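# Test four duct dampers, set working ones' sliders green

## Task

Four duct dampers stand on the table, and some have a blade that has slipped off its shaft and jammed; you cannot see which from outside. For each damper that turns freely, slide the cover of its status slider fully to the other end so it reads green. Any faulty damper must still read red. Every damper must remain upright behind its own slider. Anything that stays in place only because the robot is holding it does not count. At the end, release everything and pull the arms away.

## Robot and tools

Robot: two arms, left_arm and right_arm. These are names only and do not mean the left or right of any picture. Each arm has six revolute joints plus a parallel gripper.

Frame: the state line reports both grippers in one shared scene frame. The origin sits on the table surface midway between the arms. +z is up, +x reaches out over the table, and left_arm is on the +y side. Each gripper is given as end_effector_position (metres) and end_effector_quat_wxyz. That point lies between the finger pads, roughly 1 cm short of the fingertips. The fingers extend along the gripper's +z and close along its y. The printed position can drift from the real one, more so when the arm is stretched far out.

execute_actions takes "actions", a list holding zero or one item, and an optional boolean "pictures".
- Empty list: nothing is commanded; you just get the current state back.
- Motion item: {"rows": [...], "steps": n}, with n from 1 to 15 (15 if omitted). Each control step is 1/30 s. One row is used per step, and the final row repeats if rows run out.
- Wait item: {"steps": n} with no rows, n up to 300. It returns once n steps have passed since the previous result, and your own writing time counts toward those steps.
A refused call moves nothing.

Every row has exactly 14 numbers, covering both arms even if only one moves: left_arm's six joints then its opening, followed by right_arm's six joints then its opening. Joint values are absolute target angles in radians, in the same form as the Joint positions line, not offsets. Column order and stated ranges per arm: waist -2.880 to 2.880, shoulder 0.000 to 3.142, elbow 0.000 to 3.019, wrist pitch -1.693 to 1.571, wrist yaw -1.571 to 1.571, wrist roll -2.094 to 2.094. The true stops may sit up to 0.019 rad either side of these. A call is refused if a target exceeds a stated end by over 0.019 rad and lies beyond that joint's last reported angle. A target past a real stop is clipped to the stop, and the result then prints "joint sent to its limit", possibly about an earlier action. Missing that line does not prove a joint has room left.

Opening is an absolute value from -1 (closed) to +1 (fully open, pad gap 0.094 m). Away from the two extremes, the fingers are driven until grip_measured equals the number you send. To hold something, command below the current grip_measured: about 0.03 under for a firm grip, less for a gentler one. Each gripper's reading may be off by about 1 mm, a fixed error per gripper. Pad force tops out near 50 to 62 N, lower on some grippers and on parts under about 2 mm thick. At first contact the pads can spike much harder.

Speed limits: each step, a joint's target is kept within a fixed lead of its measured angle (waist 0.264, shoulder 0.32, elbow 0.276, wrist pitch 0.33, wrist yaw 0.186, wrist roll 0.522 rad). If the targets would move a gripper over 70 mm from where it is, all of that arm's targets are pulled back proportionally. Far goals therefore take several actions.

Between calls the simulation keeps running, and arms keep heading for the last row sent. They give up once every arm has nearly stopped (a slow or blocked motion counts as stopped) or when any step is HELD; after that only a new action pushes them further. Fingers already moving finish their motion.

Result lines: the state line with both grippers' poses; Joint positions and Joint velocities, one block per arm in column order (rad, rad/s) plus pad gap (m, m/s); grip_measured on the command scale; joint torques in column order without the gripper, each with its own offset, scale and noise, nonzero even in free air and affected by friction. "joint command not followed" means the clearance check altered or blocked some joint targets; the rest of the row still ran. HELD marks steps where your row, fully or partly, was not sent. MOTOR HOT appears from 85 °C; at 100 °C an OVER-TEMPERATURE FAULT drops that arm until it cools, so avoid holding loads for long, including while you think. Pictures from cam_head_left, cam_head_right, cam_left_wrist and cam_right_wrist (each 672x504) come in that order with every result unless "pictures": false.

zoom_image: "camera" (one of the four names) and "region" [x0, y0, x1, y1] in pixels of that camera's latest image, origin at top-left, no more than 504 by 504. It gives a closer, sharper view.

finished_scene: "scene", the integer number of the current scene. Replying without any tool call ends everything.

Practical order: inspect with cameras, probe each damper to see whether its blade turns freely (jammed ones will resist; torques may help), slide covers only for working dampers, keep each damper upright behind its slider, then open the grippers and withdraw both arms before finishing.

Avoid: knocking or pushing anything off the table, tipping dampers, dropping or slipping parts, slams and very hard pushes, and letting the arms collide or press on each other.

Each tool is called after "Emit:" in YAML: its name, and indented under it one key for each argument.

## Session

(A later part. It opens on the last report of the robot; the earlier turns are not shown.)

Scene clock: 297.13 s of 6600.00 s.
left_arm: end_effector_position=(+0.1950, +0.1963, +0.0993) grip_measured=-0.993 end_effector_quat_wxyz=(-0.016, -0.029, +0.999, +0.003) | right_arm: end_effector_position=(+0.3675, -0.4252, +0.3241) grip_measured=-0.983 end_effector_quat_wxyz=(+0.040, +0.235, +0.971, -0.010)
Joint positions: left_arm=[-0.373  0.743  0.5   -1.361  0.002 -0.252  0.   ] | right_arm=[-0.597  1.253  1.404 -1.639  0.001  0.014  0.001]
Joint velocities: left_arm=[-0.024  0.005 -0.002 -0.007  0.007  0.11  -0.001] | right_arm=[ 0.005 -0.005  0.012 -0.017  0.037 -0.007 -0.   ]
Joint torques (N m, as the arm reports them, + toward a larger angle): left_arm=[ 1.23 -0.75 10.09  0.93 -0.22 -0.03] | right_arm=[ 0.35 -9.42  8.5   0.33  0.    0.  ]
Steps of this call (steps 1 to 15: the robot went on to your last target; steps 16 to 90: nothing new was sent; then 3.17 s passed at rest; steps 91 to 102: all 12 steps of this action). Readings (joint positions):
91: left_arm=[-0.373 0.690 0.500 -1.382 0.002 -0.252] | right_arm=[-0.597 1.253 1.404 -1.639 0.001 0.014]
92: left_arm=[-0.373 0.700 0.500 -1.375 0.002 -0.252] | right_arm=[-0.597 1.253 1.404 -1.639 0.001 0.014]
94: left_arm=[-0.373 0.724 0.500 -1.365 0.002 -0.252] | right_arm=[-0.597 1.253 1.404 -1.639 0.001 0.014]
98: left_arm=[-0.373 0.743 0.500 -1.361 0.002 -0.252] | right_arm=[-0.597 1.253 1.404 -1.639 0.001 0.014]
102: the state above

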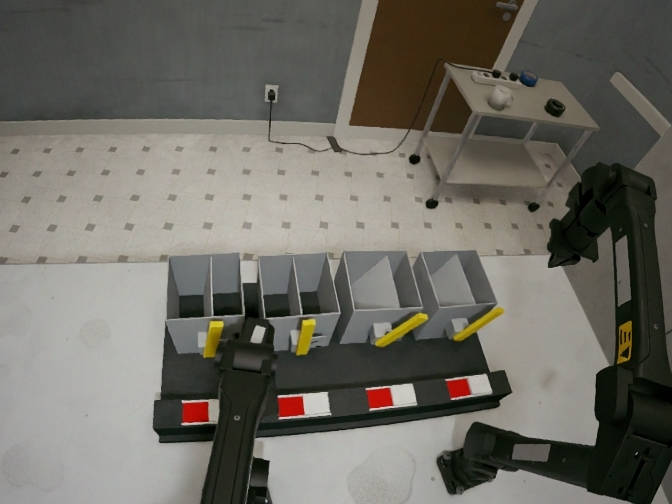

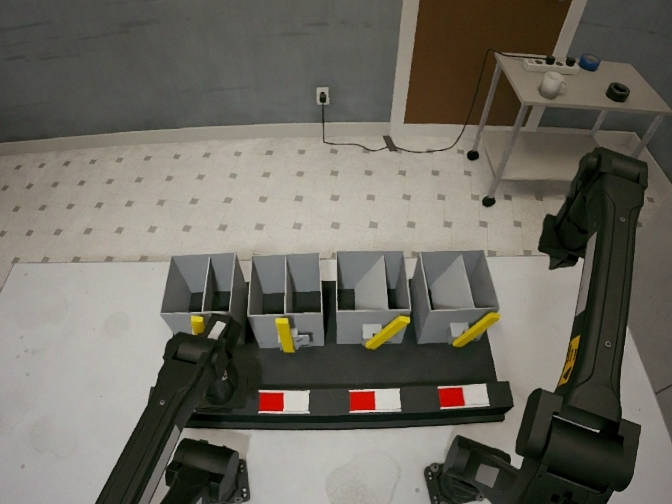

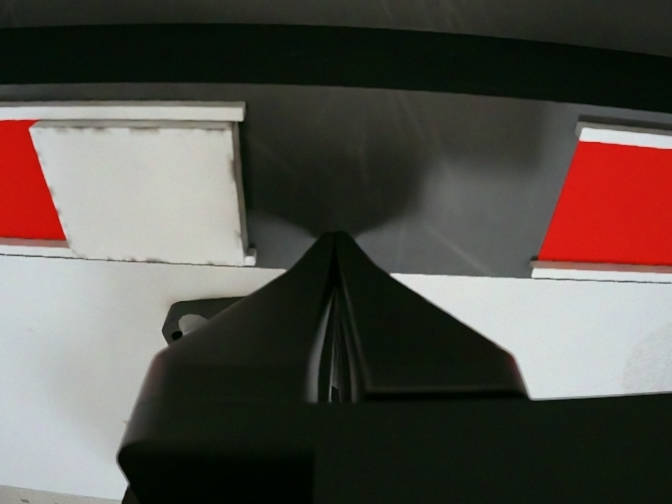

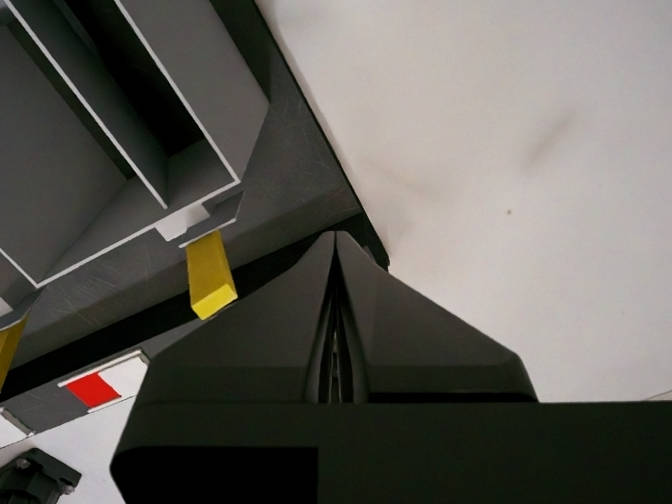

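Emit:
execute_actions:
  actions:
    - {"rows":[[-0.38,0.80,0.50,-1.30,0,-0.26,-1,-0.6,1.25,1.4,-1.65,0,0,-1]],"steps":12}

Scene clock: 300.53 s of 6600.00 s.
left_arm: end_effector_position=(+0.2046, +0.1945, +0.0920) grip_measured=-0.993 end_effector_quat_wxyz=(-0.019, -0.029, +0.999, +0.003) | right_arm: end_effector_position=(+0.3675, -0.4252, +0.3241) grip_measured=-0.983 end_effector_quat_wxyz=(+0.040, +0.235, +0.971, -0.010)
Joint positions: left_arm=[-0.373  0.795  0.501 -1.314  0.002 -0.252  0.   ] | right_arm=[-0.597  1.253  1.404 -1.639  0.001  0.014  0.001]
Joint velocities: left_arm=[-0.015  0.005 -0.007 -0.002 -0.022 -0.037 -0.   ] | right_arm=[-0.015 -0.005  0.022 -0.002 -0.066  0.022 -0.001]
Joint torques (N m, as the arm reports them, + toward a larger angle): left_arm=[ 0.68 -1.22  9.54  0.93 -0.19  0.  ] | right_arm=[ 0.37 -9.5   8.5   0.33  0.    0.  ]
Steps of this call (steps 1 to 15: the robot went on to your last target; steps 16 to 90: nothing new was sent; steps 91 to 102: all 12 steps of this action). Readings (joint positions):
91: left_arm=[-0.373 0.747 0.500 -1.353 0.002 -0.252] | right_arm=[-0.597 1.253 1.404 -1.639 0.001 0.014]
92: left_arm=[-0.373 0.757 0.500 -1.338 0.002 -0.252] | right_arm=[-0.597 1.253 1.404 -1.639 0.001 0.014]
94: left_arm=[-0.373 0.783 0.500 -1.319 0.002 -0.252] | right_arm=[-0.597 1.253 1.404 -1.639 0.001 0.014]
98: left_arm=[-0.373 0.796 0.501 -1.314 0.002 -0.252] | right_arm=[-0.597 1.253 1.404 -1.639 0.001 0.014]
102: the state above

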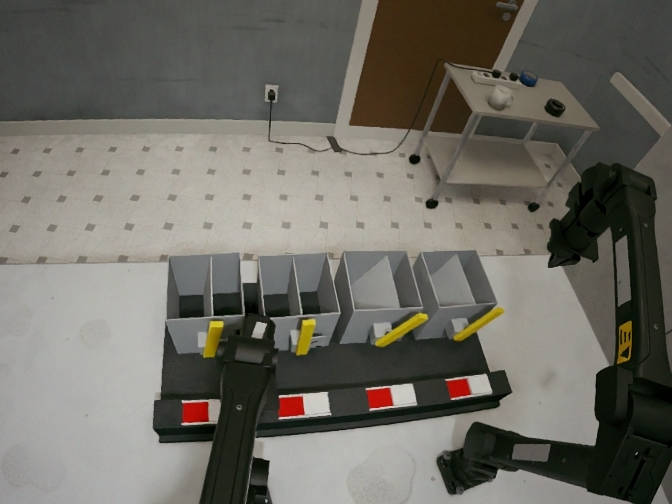

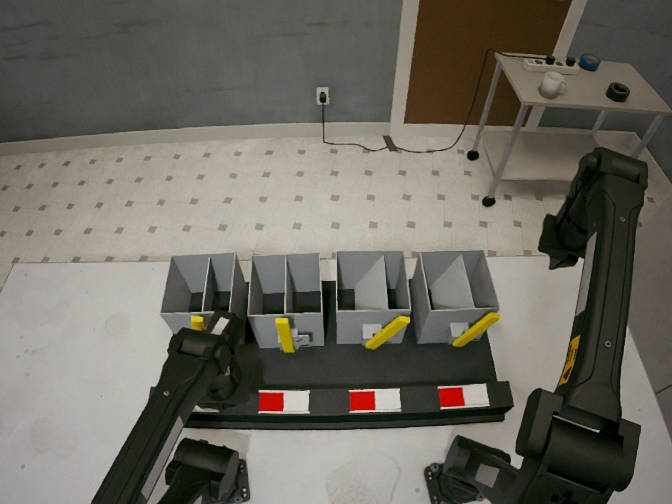

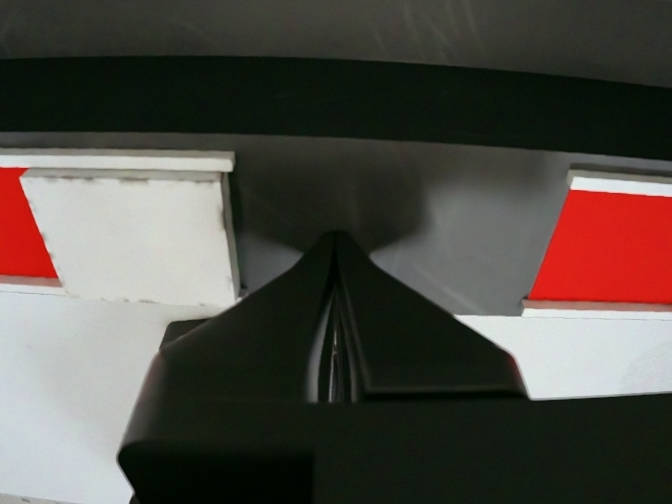

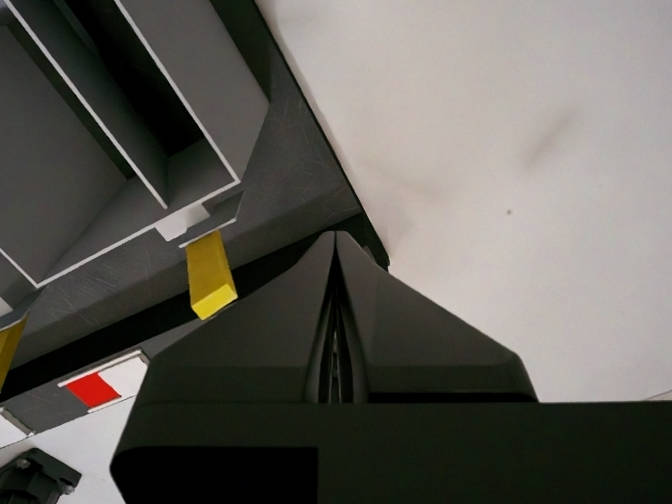

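Emit:
execute_actions:
  actions:
    - {"rows":[[-0.3,0.79,0.495,-1.29,0,-0.18,-1,-0.6,1.25,1.4,-1.65,0,0,-1],[-0.3,0.79,0.495,-1.29,0,-0.18,-1,-0.6,1.25,1.4,-1.65,0,0,-1],[-0.3,0.79,0.495,-1.29,0,-0.18,-1,-0.6,1.25,1.4,-1.65,0,0,-1],[-0.3,0.79,0.495,-1.29,0,-0.18,-1,-0.6,1.25,1.4,-1.65,0,0,-1],[-0.22,0.78,0.49,-1.29,0,-0.1,-1,-0.6,1.25,1.4,-1.65,0,0,-1],[-0.22,0.78,0.49,-1.29,0,-0.1,-1,-0.6,1.25,1.4,-1.65,0,0,-1],[-0.22,0.78,0.49,-1.29,0,-0.1,-1,-0.6,1.25,1.4,-1.65,0,0,-1],[-0.22,0.78,0.49,-1.29,0,-0.1,-1,-0.6,1.25,1.4,-1.65,0,0,-1],[-0.14,0.77,0.485,-1.29,0,-0.02,-1,-0.6,1.25,1.4,-1.65,0,0,-1]],"steps":15}

Scene clock: 309.03 s of 6600.00 s.
left_arm: end_effector_position=(+0.2096, +0.2305, +0.0923) grip_measured=-0.994 end_effector_quat_wxyz=(-0.003, -0.047, +0.999, -0.004) | right_arm: end_effector_position=(+0.3675, -0.4252, +0.3241) grip_measured=-0.983 end_effector_quat_wxyz=(+0.040, +0.235, +0.971, -0.010)
Joint positions: left_arm=[-0.143  0.772  0.493 -1.299  0.008 -0.057  0.   ] | right_arm=[-0.597  1.253  1.404 -1.639  0.001  0.014  0.001]
Joint velocities: left_arm=[-0.005 -0.005 -0.007  0.002  0.007  0.154  0.001] | right_arm=[-0.005  0.005 -0.007 -0.007  0.095 -0.022 -0.   ]
Joint torques (N m, as the arm reports them, + toward a larger angle): left_arm=[ 0.96 -0.68  8.78  1.06 -0.37  0.17] | right_arm=[ 0.36 -9.48  8.49  0.33  0.    0.  ]
Steps of this call (steps 1 to 15: the robot went on to your last target; steps 16 to 90: nothing new was sent; then 5.00 s passed at rest; steps 91 to 105: all 15 steps of this action). Readings (joint positions):
91: left_arm=[-0.366 0.795 0.501 -1.313 0.004 -0.242] | right_arm=[-0.597 1.253 1.404 -1.639 0.001 0.014]
92: left_arm=[-0.350 0.793 0.501 -1.311 0.005 -0.231] | right_arm=[-0.597 1.253 1.404 -1.639 0.001 0.014]
94: left_arm=[-0.316 0.792 0.501 -1.305 0.004 -0.217] | right_arm=[-0.597 1.253 1.404 -1.639 0.001 0.014]
98: left_arm=[-0.231 0.785 0.498 -1.301 0.004 -0.156] | right_arm=[-0.597 1.253 1.404 -1.639 0.001 0.014]
105: the state above

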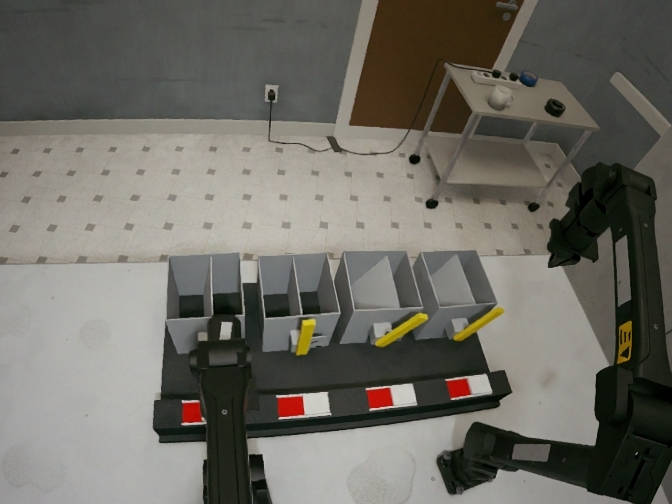

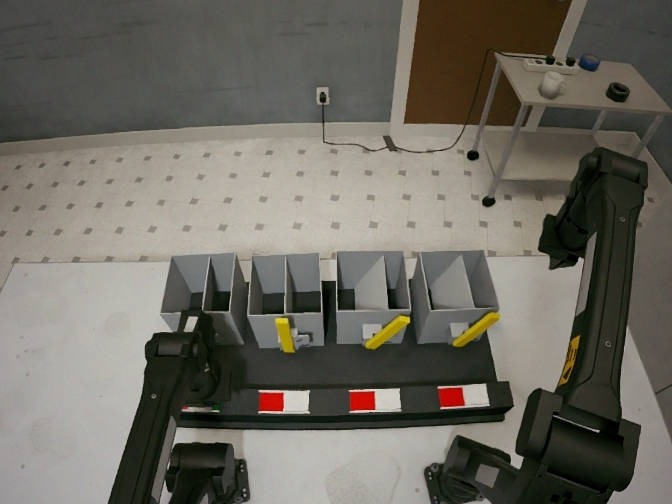

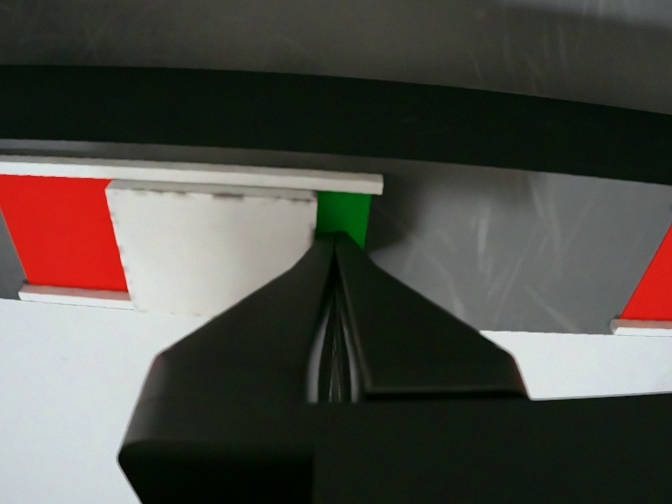

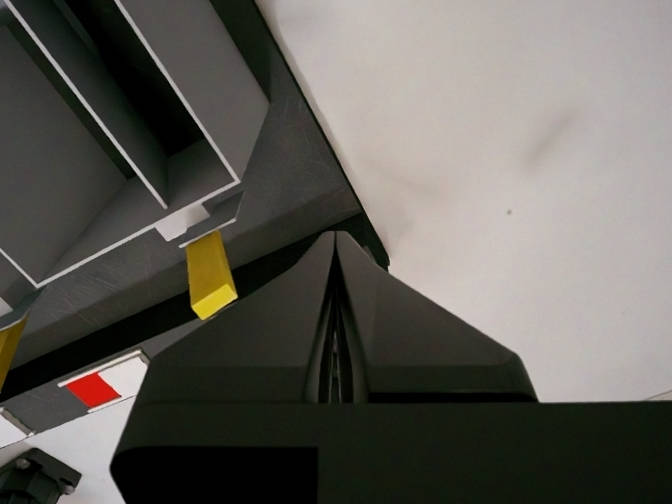

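Emit:
execute_actions:
  actions:
    - {"rows":[[-0.07,0.77,0.485,-1.29,0,0.05,-1,-0.6,1.25,1.4,-1.65,0,0,-1],[-0.07,0.77,0.485,-1.29,0,0.05,-1,-0.6,1.25,1.4,-1.65,0,0,-1],[-0.07,0.77,0.485,-1.29,0,0.05,-1,-0.6,1.25,1.4,-1.65,0,0,-1],[-0.07,0.77,0.485,-1.29,0,0.05,-1,-0.6,1.25,1.4,-1.65,0,0,-1],[0.01,0.77,0.485,-1.29,0,0.13,-1,-0.6,1.25,1.4,-1.65,0,0,-1]],"steps":15}

Scene clock: 316.10 s of 6600.00 s.
left_arm: end_effector_position=(+0.2071, +0.2549, +0.0923) grip_measured=-0.994 end_effector_quat_wxyz=(-0.003, -0.039, +0.999, -0.005) | right_arm: end_effector_position=(+0.3675, -0.4252, +0.3241) grip_measured=-0.983 end_effector_quat_wxyz=(+0.040, +0.235, +0.971, -0.010)
Joint positions: left_arm=[ 0.008  0.772  0.493 -1.299  0.008  0.109  0.   ] | right_arm=[-0.597  1.253  1.404 -1.639  0.001  0.014  0.001]
Joint velocities: left_arm=[ 0.005 -0.005 -0.007 -0.007 -0.022  0.007  0.   ] | right_arm=[ 0.005  0.005  0.012  0.017 -0.007 -0.022 -0.   ]
Joint torques (N m, as the arm reports them, + toward a larger angle): left_arm=[ 0.3  -0.31  8.86  0.74 -0.41  0.09] | right_arm=[ 0.36 -9.43  8.5   0.33  0.    0.  ]
Steps of this call (steps 1 to 30: the robot went on to your last target; steps 31 to 90: nothing new was sent; then 3.57 s passed at rest; steps 91 to 105: all 15 steps of this action). Readings (joint positions):
91: left_arm=[-0.136 0.772 0.493 -1.299 0.008 -0.019] | right_arm=[-0.597 1.253 1.404 -1.639 0.001 0.014]
92: left_arm=[-0.119 0.772 0.493 -1.299 0.008 -0.007] | right_arm=[-0.597 1.253 1.404 -1.639 0.001 0.014]
94: left_arm=[-0.087 0.772 0.493 -1.299 0.008 0.010] | right_arm=[-0.597 1.253 1.404 -1.639 0.001 0.014]
98: left_arm=[-0.004 0.772 0.493 -1.299 0.009 0.073] | right_arm=[-0.597 1.253 1.404 -1.639 0.001 0.014]
105: the state above

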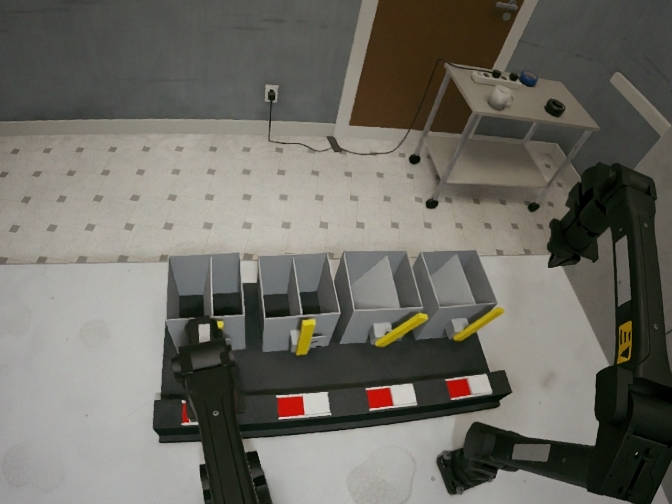

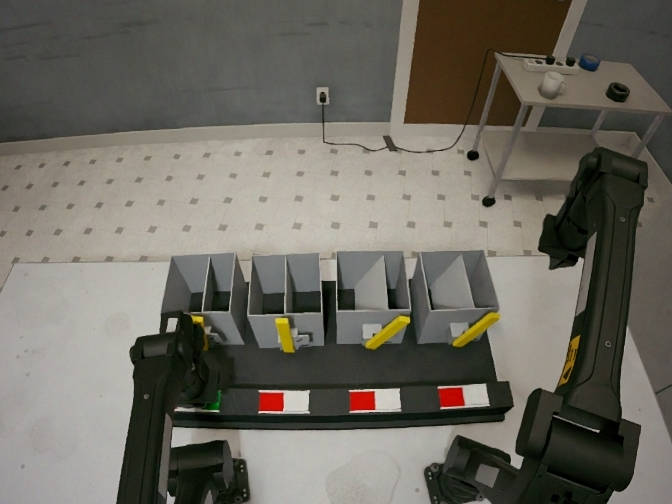

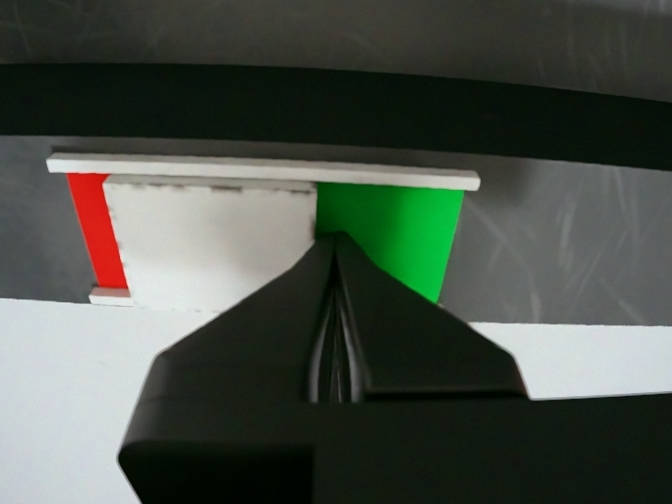

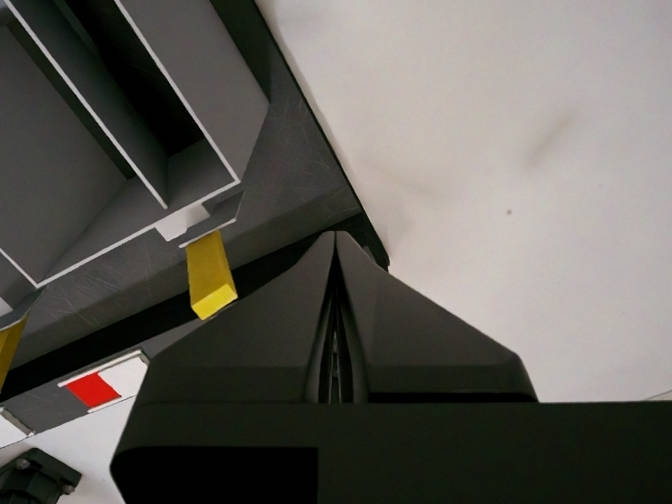

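Emit:
execute_actions:
  actions:
    - {"rows":[[0.085,0.77,0.485,-1.29,0,0.205,-1,-0.6,1.25,1.4,-1.65,0,0,-1]],"steps":12}

Scene clock: 320.23 s of 6600.00 s.
left_arm: end_effector_position=(+0.2046, +0.2663, +0.0923) grip_measured=-0.994 end_effector_quat_wxyz=(-0.002, -0.035, +0.999, -0.005) | right_arm: end_effector_position=(+0.3675, -0.4252, +0.3241) grip_measured=-0.983 end_effector_quat_wxyz=(+0.040, +0.235, +0.971, -0.010)
Joint positions: left_arm=[ 0.08   0.772  0.493 -1.299  0.009  0.189  0.   ] | right_arm=[-0.597  1.253  1.404 -1.639  0.001  0.014  0.001]
Joint velocities: left_arm=[-0.015 -0.005 -0.007  0.002 -0.022  0.081  0.001] | right_arm=[ 0.005  0.005 -0.017  0.002  0.022  0.007 -0.   ]
Joint torques (N m, as the arm reports them, + toward a larger angle): left_arm=[ 1.87 -0.38  8.91  0.79 -0.39  0.15] | right_arm=[ 0.41 -9.44  8.5   0.33  0.    0.  ]
Steps of this call (steps 1 to 15: the robot went on to your last target; steps 16 to 90: nothing new was sent; then 0.73 s passed at rest; steps 91 to 102: all 12 steps of this action). Readings (joint positions):
91: left_arm=[0.016 0.772 0.493 -1.299 0.009 0.132] | right_arm=[-0.597 1.253 1.404 -1.639 0.001 0.014]
92: left_arm=[0.033 0.772 0.493 -1.299 0.009 0.145] | right_arm=[-0.597 1.253 1.404 -1.639 0.001 0.014]
94: left_arm=[0.067 0.772 0.493 -1.299 0.009 0.163] | right_arm=[-0.597 1.253 1.404 -1.639 0.001 0.014]
98: left_arm=[0.080 0.772 0.493 -1.299 0.009 0.181] | right_arm=[-0.597 1.253 1.404 -1.639 0.001 0.014]
102: the state above

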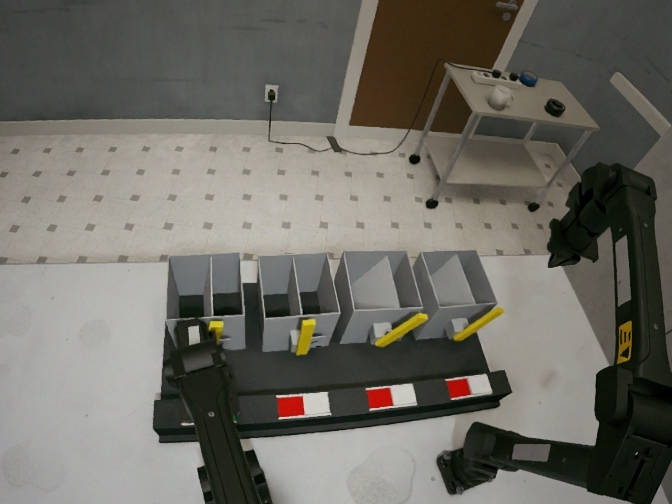

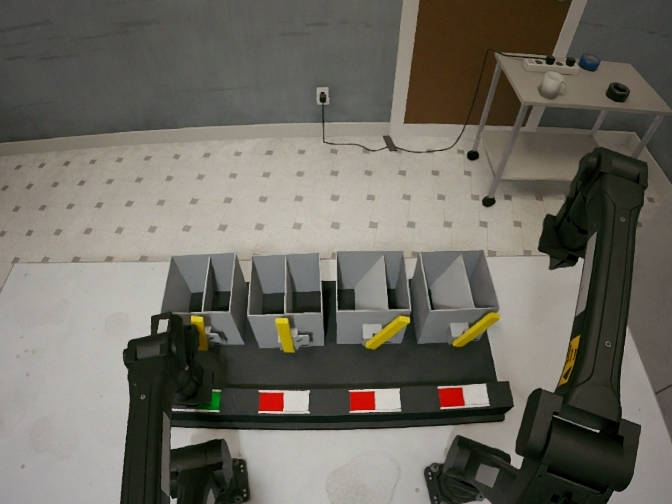

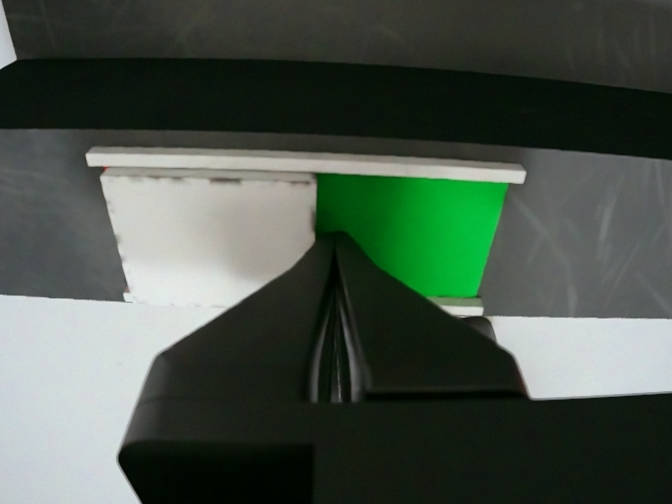

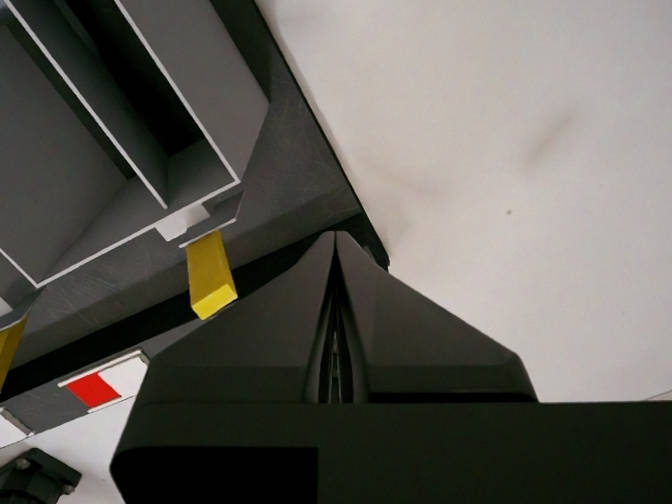

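Emit:
execute_actions:
  actions:
    - {"rows":[[0.06,0.72,0.59,-1.44,0,0.18,-1,-0.6,1.25,1.4,-1.65,0,0,-1],[0.06,0.72,0.59,-1.44,0,0.18,-1,-0.6,1.25,1.4,-1.65,0,0,-1],[0.06,0.72,0.59,-1.44,0,0.18,-1,-0.6,1.25,1.4,-1.65,0,0,-1],[0.06,0.72,0.59,-1.44,0,0.18,-1,-0.6,1.25,1.4,-1.65,0,0,-1],[0.06,0.72,0.59,-1.44,0,0.18,-1,-0.6,1.25,1.4,-1.65,0,0,-1],[0.06,0.72,0.59,-1.44,0,0.18,-1,-0.6,1.25,1.4,-1.65,0,0,-1],[0.06,0.72,0.59,-1.44,0,0.18,-1,-0.6,1.25,1.4,-1.65,0,0,-1],[-1.02,0.72,0.59,-1.44,0,-0.89,-1,-0.6,1.25,1.4,-1.65,0,0,-1]],"steps":15}

Emit:
execute_actions:
  actions:
    - {"steps":30}
  pictures: false

Emit:
execute_actions:
  actions:
    - {"rows":[[-1.02,1.376,0.931,-1.125,0,-0.89,-1,-0.6,1.25,1.4,-1.65,0,0,-1]],"steps":15}
  pictures: false

Emit:
execute_actions:
  actions:
    - {"steps":25}

Scene clock: 337.80 s of 6600.00 s.
left_arm: end_effector_position=(+0.1846, +0.1599, +0.1234) grip_measured=-0.994 end_effector_quat_wxyz=(-0.007, -0.060, +0.998, +0.005) | right_arm: end_effector_position=(+0.3675, -0.4252, +0.3241) grip_measured=-0.983 end_effector_quat_wxyz=(+0.040, +0.235, +0.971, -0.010)
Joint positions: left_arm=[-0.625  0.716  0.555 -1.428 -0.001 -0.566  0.   ] | right_arm=[-0.597  1.253  1.404 -1.639  0.001  0.014  0.001]
Joint velocities: left_arm=[-2.955 -0.015  0.002 -0.007 -0.051 -2.073 -0.   ] | right_arm=[-0.015 -0.024 -0.002 -0.002 -0.022 -0.051  0.   ]
Joint torques (N m, as the arm reports them, + toward a larger angle): left_arm=[ 2.37 -0.56 12.78 -0.09 -0.04 -0.03] | right_arm=[ 0.4  -9.45  8.49  0.34  0.    0.  ]
Steps of this call (steps 1 to 15: the robot went on to your last target; steps 16 to 90: nothing new was sent; then 14.07 s passed at rest; steps 91 to 105: all 15 steps of this action). Readings (joint positions):
91: left_arm=[0.079 0.769 0.499 -1.324 0.006 0.194] | right_arm=[-0.597 1.253 1.404 -1.639 0.001 0.014]
92: left_arm=[0.076 0.762 0.510 -1.366 0.004 0.193] | right_arm=[-0.597 1.253 1.404 -1.639 0.001 0.014]
94: left_arm=[0.069 0.738 0.531 -1.411 0.003 0.193] | right_arm=[-0.597 1.253 1.404 -1.639 0.001 0.014]
98: left_arm=[0.039 0.716 0.555 -1.428 -0.005 0.106] | right_arm=[-0.597 1.253 1.404 -1.639 0.001 0.014]
105: the state above

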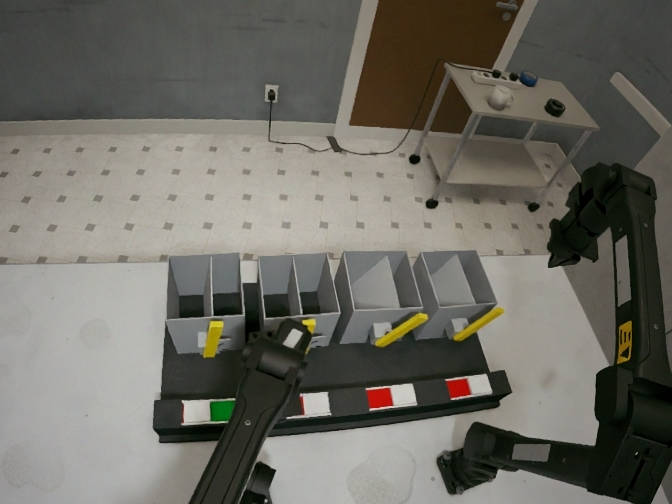

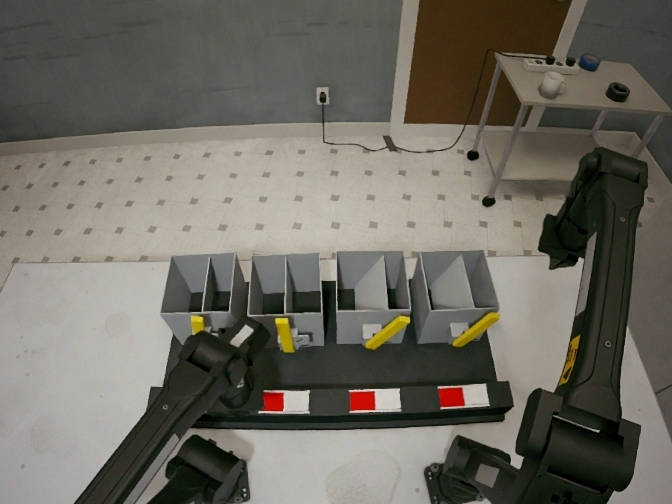

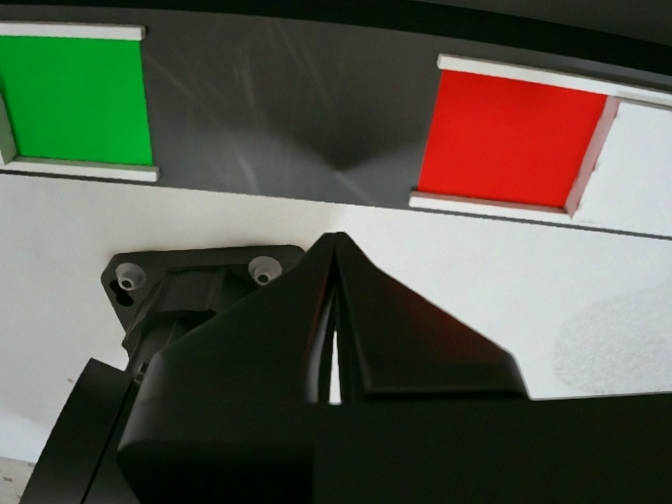

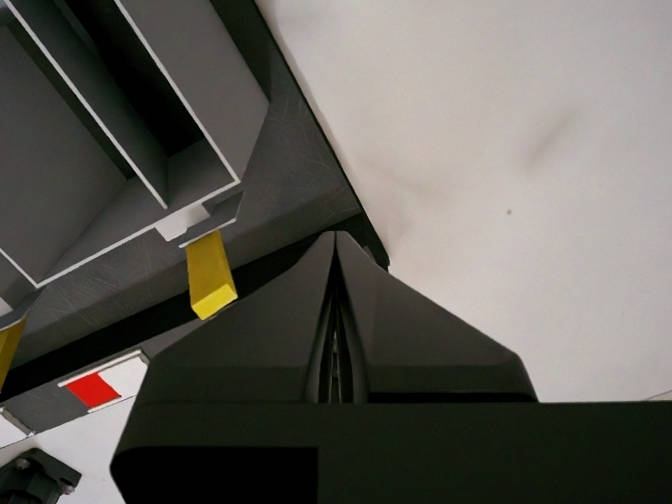

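Scene clock: 338.80 s of 6600.00 s.
left_arm: end_effector_position=(+0.1470, +0.1114, +0.1234) grip_measured=-0.994 end_effector_quat_wxyz=(-0.007, -0.016, +1.000, +0.007) | right_arm: end_effector_position=(+0.3675, -0.4252, +0.3241) grip_measured=-0.983 end_effector_quat_wxyz=(+0.040, +0.235, +0.971, -0.010)
Joint positions: left_arm=[-1.025  0.716  0.555 -1.43   0.003 -0.878  0.   ] | right_arm=[-0.597  1.253  1.404 -1.639  0.001  0.014  0.001]
Joint velocities: left_arm=[ 0.005  0.015 -0.012 -0.007 -0.037  0.022 -0.   ] | right_arm=[-0.005  0.005 -0.002  0.007 -0.081  0.007 -0.   ]
Joint torques (N m, as the arm reports them, + toward a larger angle): left_arm=[ 2.02 -0.34 12.98  0.12 -0.26 -0.09] | right_arm=[ 0.37 -9.41  8.5   0.34  0.    0.  ]
Steps of this call (steps 1 to 30: the robot went on to your last target). Readings (joint positions):
1: left_arm=[-0.726 0.716 0.555 -1.428 -0.000 -0.628] | right_arm=[-0.597 1.253 1.404 -1.639 0.001 0.014]
2: left_arm=[-0.828 0.716 0.555 -1.428 -0.000 -0.679] | right_arm=[-0.597 1.253 1.404 -1.639 0.001 0.014]
4: left_arm=[-0.992 0.716 0.555 -1.428 0.002 -0.749] | right_arm=[-0.597 1.253 1.404 -1.639 0.001 0.014]
8: left_arm=[-1.043 0.716 0.555 -1.429 0.003 -0.825] | right_arm=[-0.597 1.253 1.404 -1.639 0.001 0.014]
30: the state above

Scene clock: 339.30 s of 6600.00 s.
left_arm: end_effector_position=(+0.2869, -0.0424, +0.0901) grip_measured=-0.994 end_effector_quat_wxyz=(-0.008, -0.018, +1.000, +0.015) | right_arm: end_effector_position=(+0.3675, -0.4252, +0.3241) grip_measured=-0.983 end_effector_quat_wxyz=(+0.040, +0.235, +0.971, -0.010)
Joint positions: left_arm=[-1.022  1.419  0.93  -1.116 -0.008 -0.879  0.   ] | right_arm=[-0.597  1.253  1.404 -1.639  0.001  0.014  0.001]
Joint velocities: left_arm=[ 0.015 -0.024 -0.037 -0.007  0.022 -0.007 -0.002] | right_arm=[-0.005  0.015 -0.007  0.022  0.007  0.007 -0.   ]
Joint torques (N m, as the arm reports them, + toward a larger angle): left_arm=[  1.66 -15.04   8.7    0.2    0.11  -0.03] | right_arm=[ 0.38 -9.47  8.5   0.33  0.    0.  ]
Steps of this call (steps 1 to 15: all 15 steps of this action). Readings (joint positions):
1: left_arm=[-1.025 0.727 0.561 -1.412 0.003 -0.878] | right_arm=[-0.597 1.253 1.404 -1.639 0.001 0.014]
2: left_arm=[-1.025 0.758 0.576 -1.377 0.003 -0.878] | right_arm=[-0.597 1.253 1.404 -1.639 0.001 0.014]
4: left_arm=[-1.025 0.853 0.633 -1.310 0.003 -0.878] | right_arm=[-0.597 1.253 1.404 -1.639 0.001 0.014]
8: left_arm=[-1.025 1.098 0.793 -1.211 0.003 -0.878] | right_arm=[-0.597 1.253 1.404 -1.639 0.001 0.014]
15: the state above

Scene clock: 340.13 s of 6600.00 s.
left_arm: end_effector_position=(+0.2865, -0.0441, +0.1050) grip_measured=-0.994 end_effector_quat_wxyz=(+0.003, -0.018, +1.000, -0.004) | right_arm: end_effector_position=(+0.3675, -0.4252, +0.3241) grip_measured=-0.983 end_effector_quat_wxyz=(+0.040, +0.235, +0.971, -0.010)
Joint positions: left_arm=[-1.022  1.374  0.929 -1.116  0.001 -0.879  0.   ] | right_arm=[-0.597  1.253  1.404 -1.639  0.001  0.014  0.001]
Joint velocities: left_arm=[-0.005  0.005 -0.012  0.007 -0.051  0.022  0.   ] | right_arm=[-0.015 -0.005 -0.002  0.007 -0.037  0.007  0.   ]
Joint torques (N m, as the arm reports them, + toward a larger angle): left_arm=[ 1.03 -9.29  9.24  0.06 -0.14 -0.04] | right_arm=[ 0.39 -9.45  8.49  0.33  0.    0.  ]
Steps of this call (steps 1 to 25: the robot went on to your last target). Readings (joint positions):
1: left_arm=[-1.022 1.415 0.929 -1.116 -0.005 -0.879] | right_arm=[-0.597 1.253 1.404 -1.639 0.001 0.014]
2: left_arm=[-1.022 1.408 0.929 -1.116 -0.004 -0.879] | right_arm=[-0.597 1.253 1.404 -1.639 0.001 0.014]
4: left_arm=[-1.022 1.392 0.929 -1.116 0.001 -0.879] | right_arm=[-0.597 1.253 1.404 -1.639 0.001 0.014]
8: left_arm=[-1.022 1.374 0.929 -1.116 0.001 -0.879] | right_arm=[-0.597 1.253 1.404 -1.639 0.001 0.014]
25: the state above

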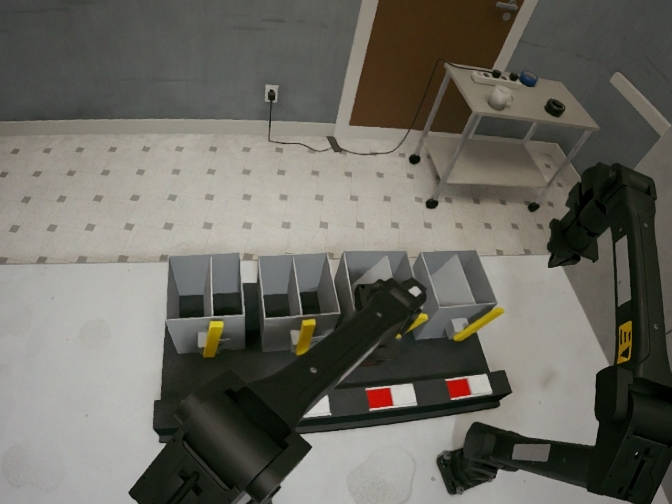

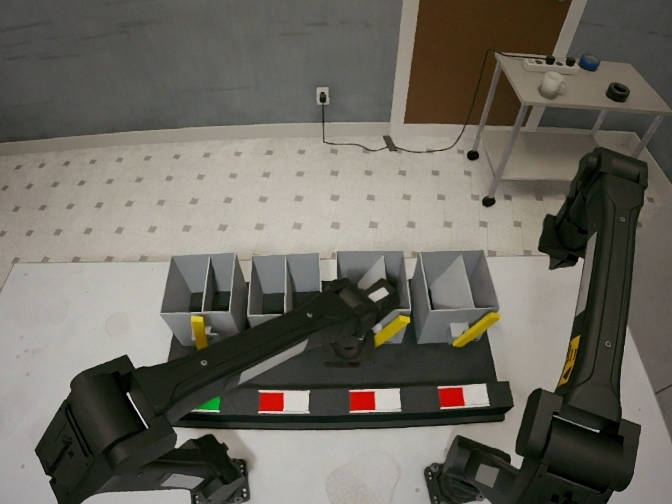

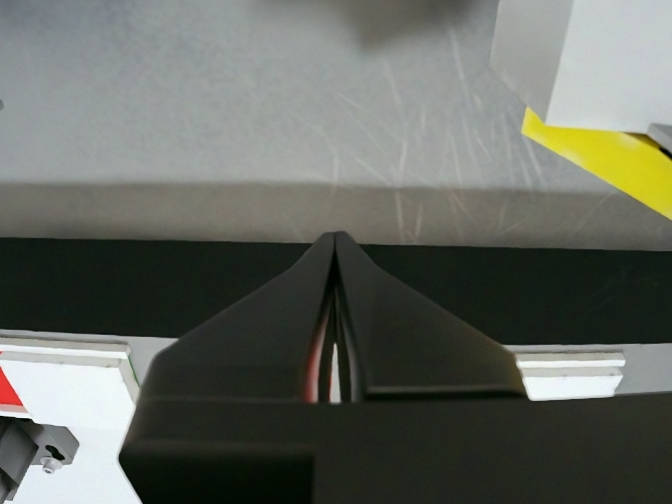

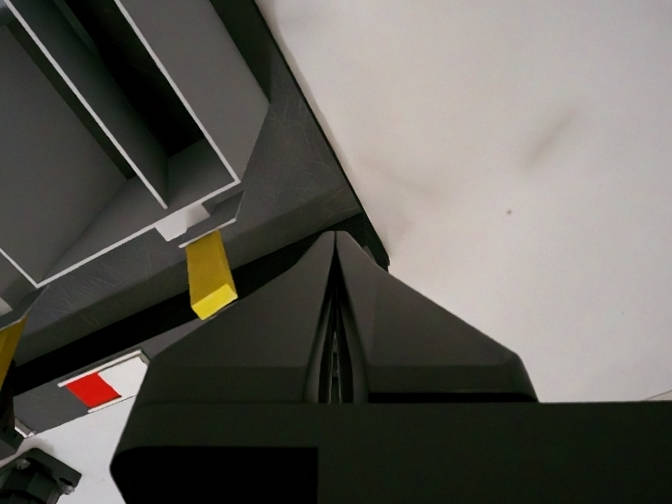

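Emit:
execute_actions:
  actions:
    - {"rows":[[-1.05,1.27,0.88,-1.17,0,-0.92,-1,-0.6,1.25,1.4,-1.65,0,0,-1],[-1.05,1.27,0.88,-1.17,0,-0.92,-1,-0.6,1.25,1.4,-1.65,0,0,-1],[-1.05,1.27,0.88,-1.17,0,-0.92,-1,-0.6,1.25,1.4,-1.65,0,0,-1],[-1.05,1.27,0.88,-1.17,0,-0.92,-1,-0.6,1.25,1.4,-1.65,0,0,-1],[-1.08,1.18,0.83,-1.21,0,-0.95,-1,-0.6,1.25,1.4,-1.65,0,0,-1],[-1.08,1.18,0.83,-1.21,0,-0.95,-1,-0.6,1.25,1.4,-1.65,0,0,-1],[-1.08,1.18,0.83,-1.21,0,-0.95,-1,-0.6,1.25,1.4,-1.65,0,0,-1],[-1.08,1.18,0.83,-1.21,0,-0.95,-1,-0.6,1.25,1.4,-1.65,0,0,-1],[-1.12,1.094,0.78,-1.25,0,-0.98,-1,-0.6,1.25,1.4,-1.65,0,0,-1]],"steps":15}

Scene clock: 356.23 s of 6600.00 s.
left_arm: end_effector_position=(+0.2079, +0.0043, +0.1391) grip_measured=-0.994 end_effector_quat_wxyz=(+0.009, -0.009, +1.000, -0.013) | right_arm: end_effector_position=(+0.3675, -0.4252, +0.3241) grip_measured=-0.983 end_effector_quat_wxyz=(+0.040, +0.235, +0.971, -0.010)
Joint positions: left_arm=[-1.12   1.074  0.779 -1.243 -0.    -0.958  0.   ] | right_arm=[-0.597  1.253  1.404 -1.639  0.001  0.014  0.001]
Joint velocities: left_arm=[-0.005  0.034  0.002  0.002  0.007 -0.095  0.001] | right_arm=[-0.015 -0.005 -0.017 -0.012  0.066 -0.081 -0.001]
Joint torques (N m, as the arm reports them, + toward a larger angle): left_arm=[ 1.69 -4.47  9.58  0.45 -0.12 -0.03] | right_arm=[ 0.36 -9.45  8.51  0.33  0.    0.  ]
Steps of this call (steps 1 to 15: the robot went on to your last target; steps 16 to 90: nothing new was sent; then 12.60 s passed at rest; steps 91 to 105: all 15 steps of this action). Readings (joint positions):
91: left_arm=[-1.024 1.366 0.924 -1.120 0.001 -0.883] | right_arm=[-0.597 1.253 1.404 -1.639 0.001 0.014]
92: left_arm=[-1.028 1.350 0.910 -1.129 0.001 -0.888] | right_arm=[-0.597 1.253 1.404 -1.639 0.001 0.014]
94: left_arm=[-1.038 1.304 0.883 -1.151 0.001 -0.895] | right_arm=[-0.597 1.253 1.404 -1.639 0.001 0.014]
98: left_arm=[-1.071 1.189 0.831 -1.196 0.001 -0.921] | right_arm=[-0.597 1.253 1.404 -1.639 0.001 0.014]
105: the state above

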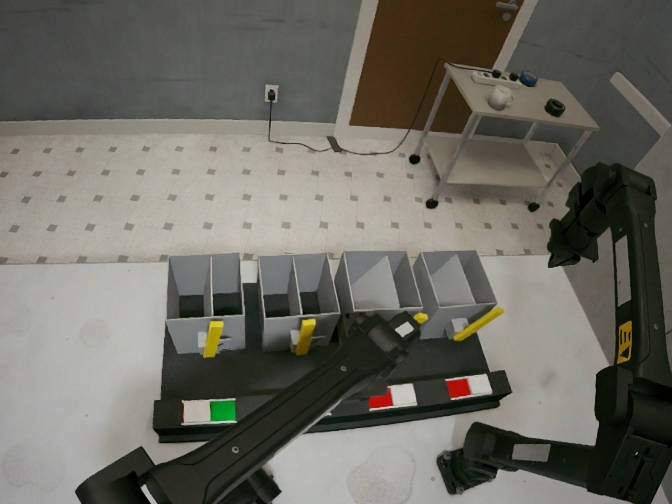

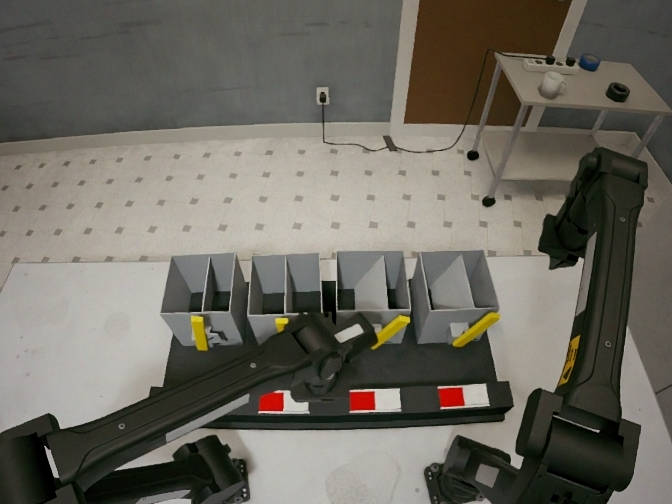

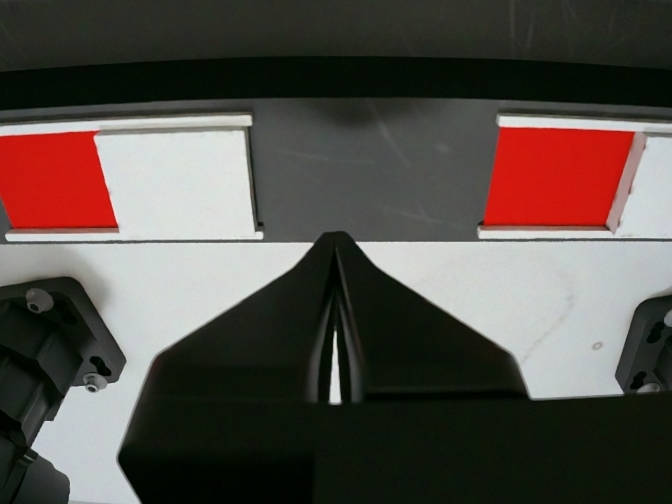

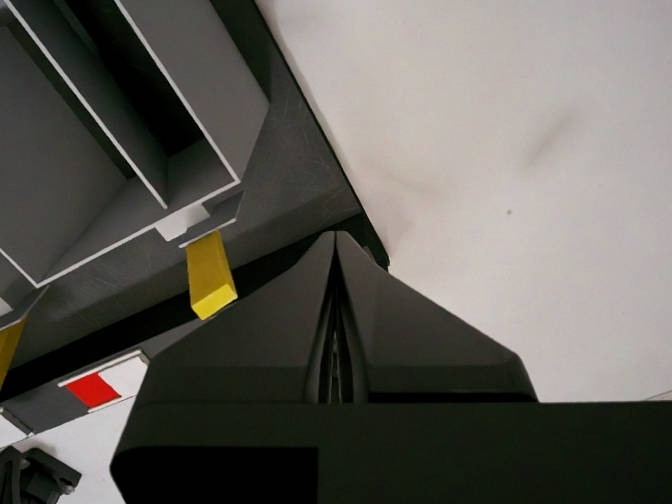

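Emit:
execute_actions:
  actions:
    - {"rows":[[-1.12,1.085,0.74,-1.195,0,-0.98,-1,-0.6,1.25,1.4,-1.65,0,0,-1],[-1.12,1.085,0.74,-1.195,0,-0.98,-1,-0.6,1.25,1.4,-1.65,0,0,-1],[-1.12,1.085,0.74,-1.195,0,-0.98,-1,-0.6,1.25,1.4,-1.65,0,0,-1],[-1.12,1.085,0.74,-1.195,0,-0.98,-1,-0.6,1.25,1.4,-1.65,0,0,-1],[-1.12,1.1,0.70,-1.145,0,-0.98,-1,-0.6,1.25,1.4,-1.65,0,0,-1]],"steps":15}

Scene clock: 368.23 s of 6600.00 s.
left_arm: end_effector_position=(+0.2012, +0.0134, +0.1030) grip_measured=-0.994 end_effector_quat_wxyz=(+0.003, -0.014, +1.000, -0.005) | right_arm: end_effector_position=(+0.3675, -0.4252, +0.3241) grip_measured=-0.983 end_effector_quat_wxyz=(+0.040, +0.235, +0.971, -0.010)
Joint positions: left_arm=[-1.12   1.096  0.693 -1.157 -0.    -0.968  0.   ] | right_arm=[-0.597  1.253  1.404 -1.639  0.001  0.014  0.001]
Joint velocities: left_arm=[ 0.015 -0.005  0.022  0.007 -0.037 -0.022  0.   ] | right_arm=[-0.015 -0.005  0.002 -0.012 -0.022 -0.037 -0.   ]
Joint torques (N m, as the arm reports them, + toward a larger angle): left_arm=[ 1.49 -4.43  9.79  0.93 -0.13 -0.09] | right_arm=[ 0.41 -9.43  8.51  0.33  0.    0.  ]
Steps of this call (steps 1 to 30: the robot went on to your last target; steps 31 to 90: nothing new was sent; then 8.50 s passed at rest; steps 91 to 105: all 15 steps of this action). Readings (joint positions):
91: left_arm=[-1.120 1.086 0.775 -1.235 -0.000 -0.968] | right_arm=[-0.597 1.253 1.404 -1.639 0.001 0.014]
92: left_arm=[-1.120 1.085 0.766 -1.222 -0.000 -0.968] | right_arm=[-0.597 1.253 1.404 -1.639 0.001 0.014]
94: left_arm=[-1.120 1.085 0.748 -1.210 -0.000 -0.968] | right_arm=[-0.597 1.253 1.404 -1.639 0.001 0.014]
98: left_arm=[-1.120 1.090 0.703 -1.165 -0.000 -0.968] | right_arm=[-0.597 1.253 1.404 -1.639 0.001 0.014]
105: the state above

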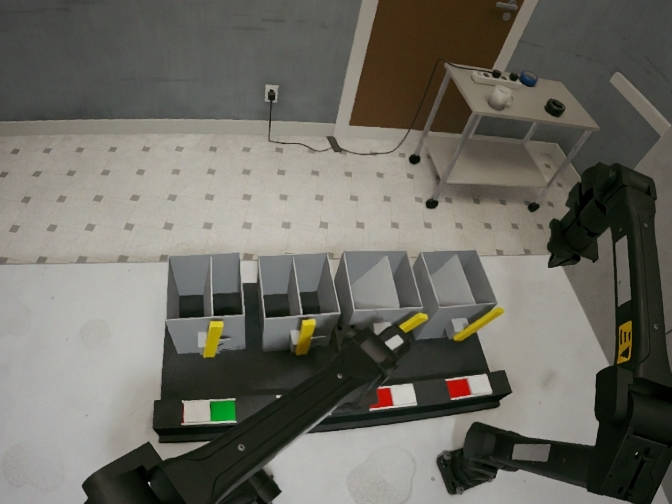

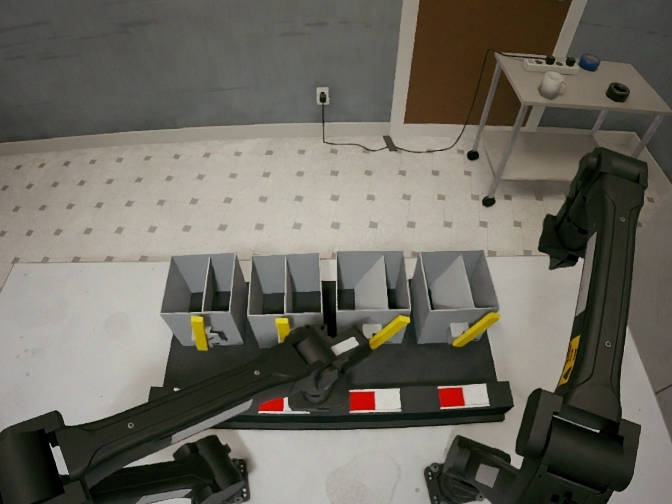

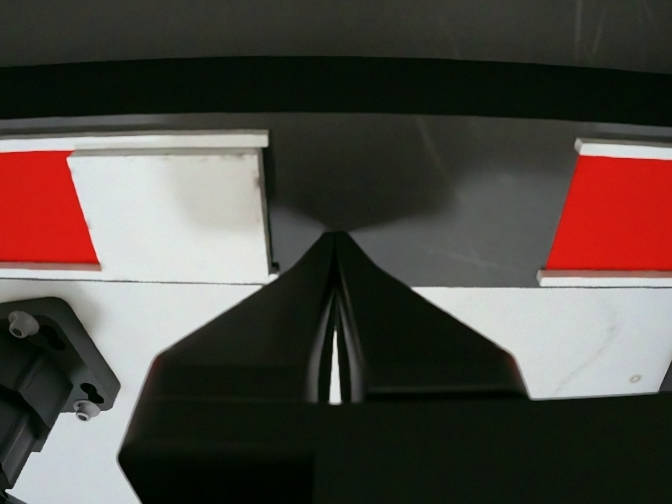

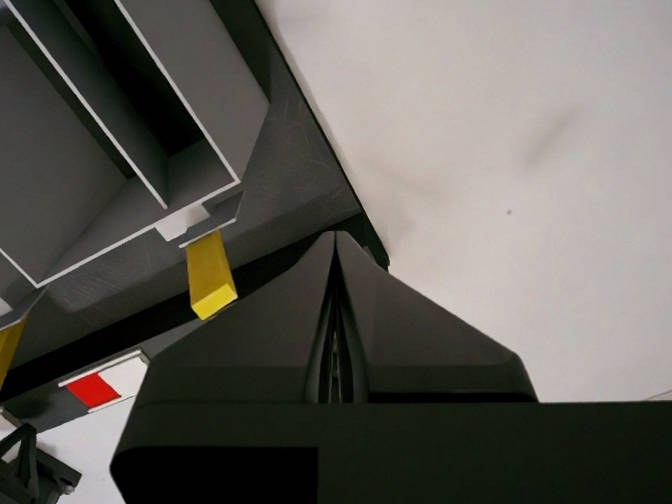

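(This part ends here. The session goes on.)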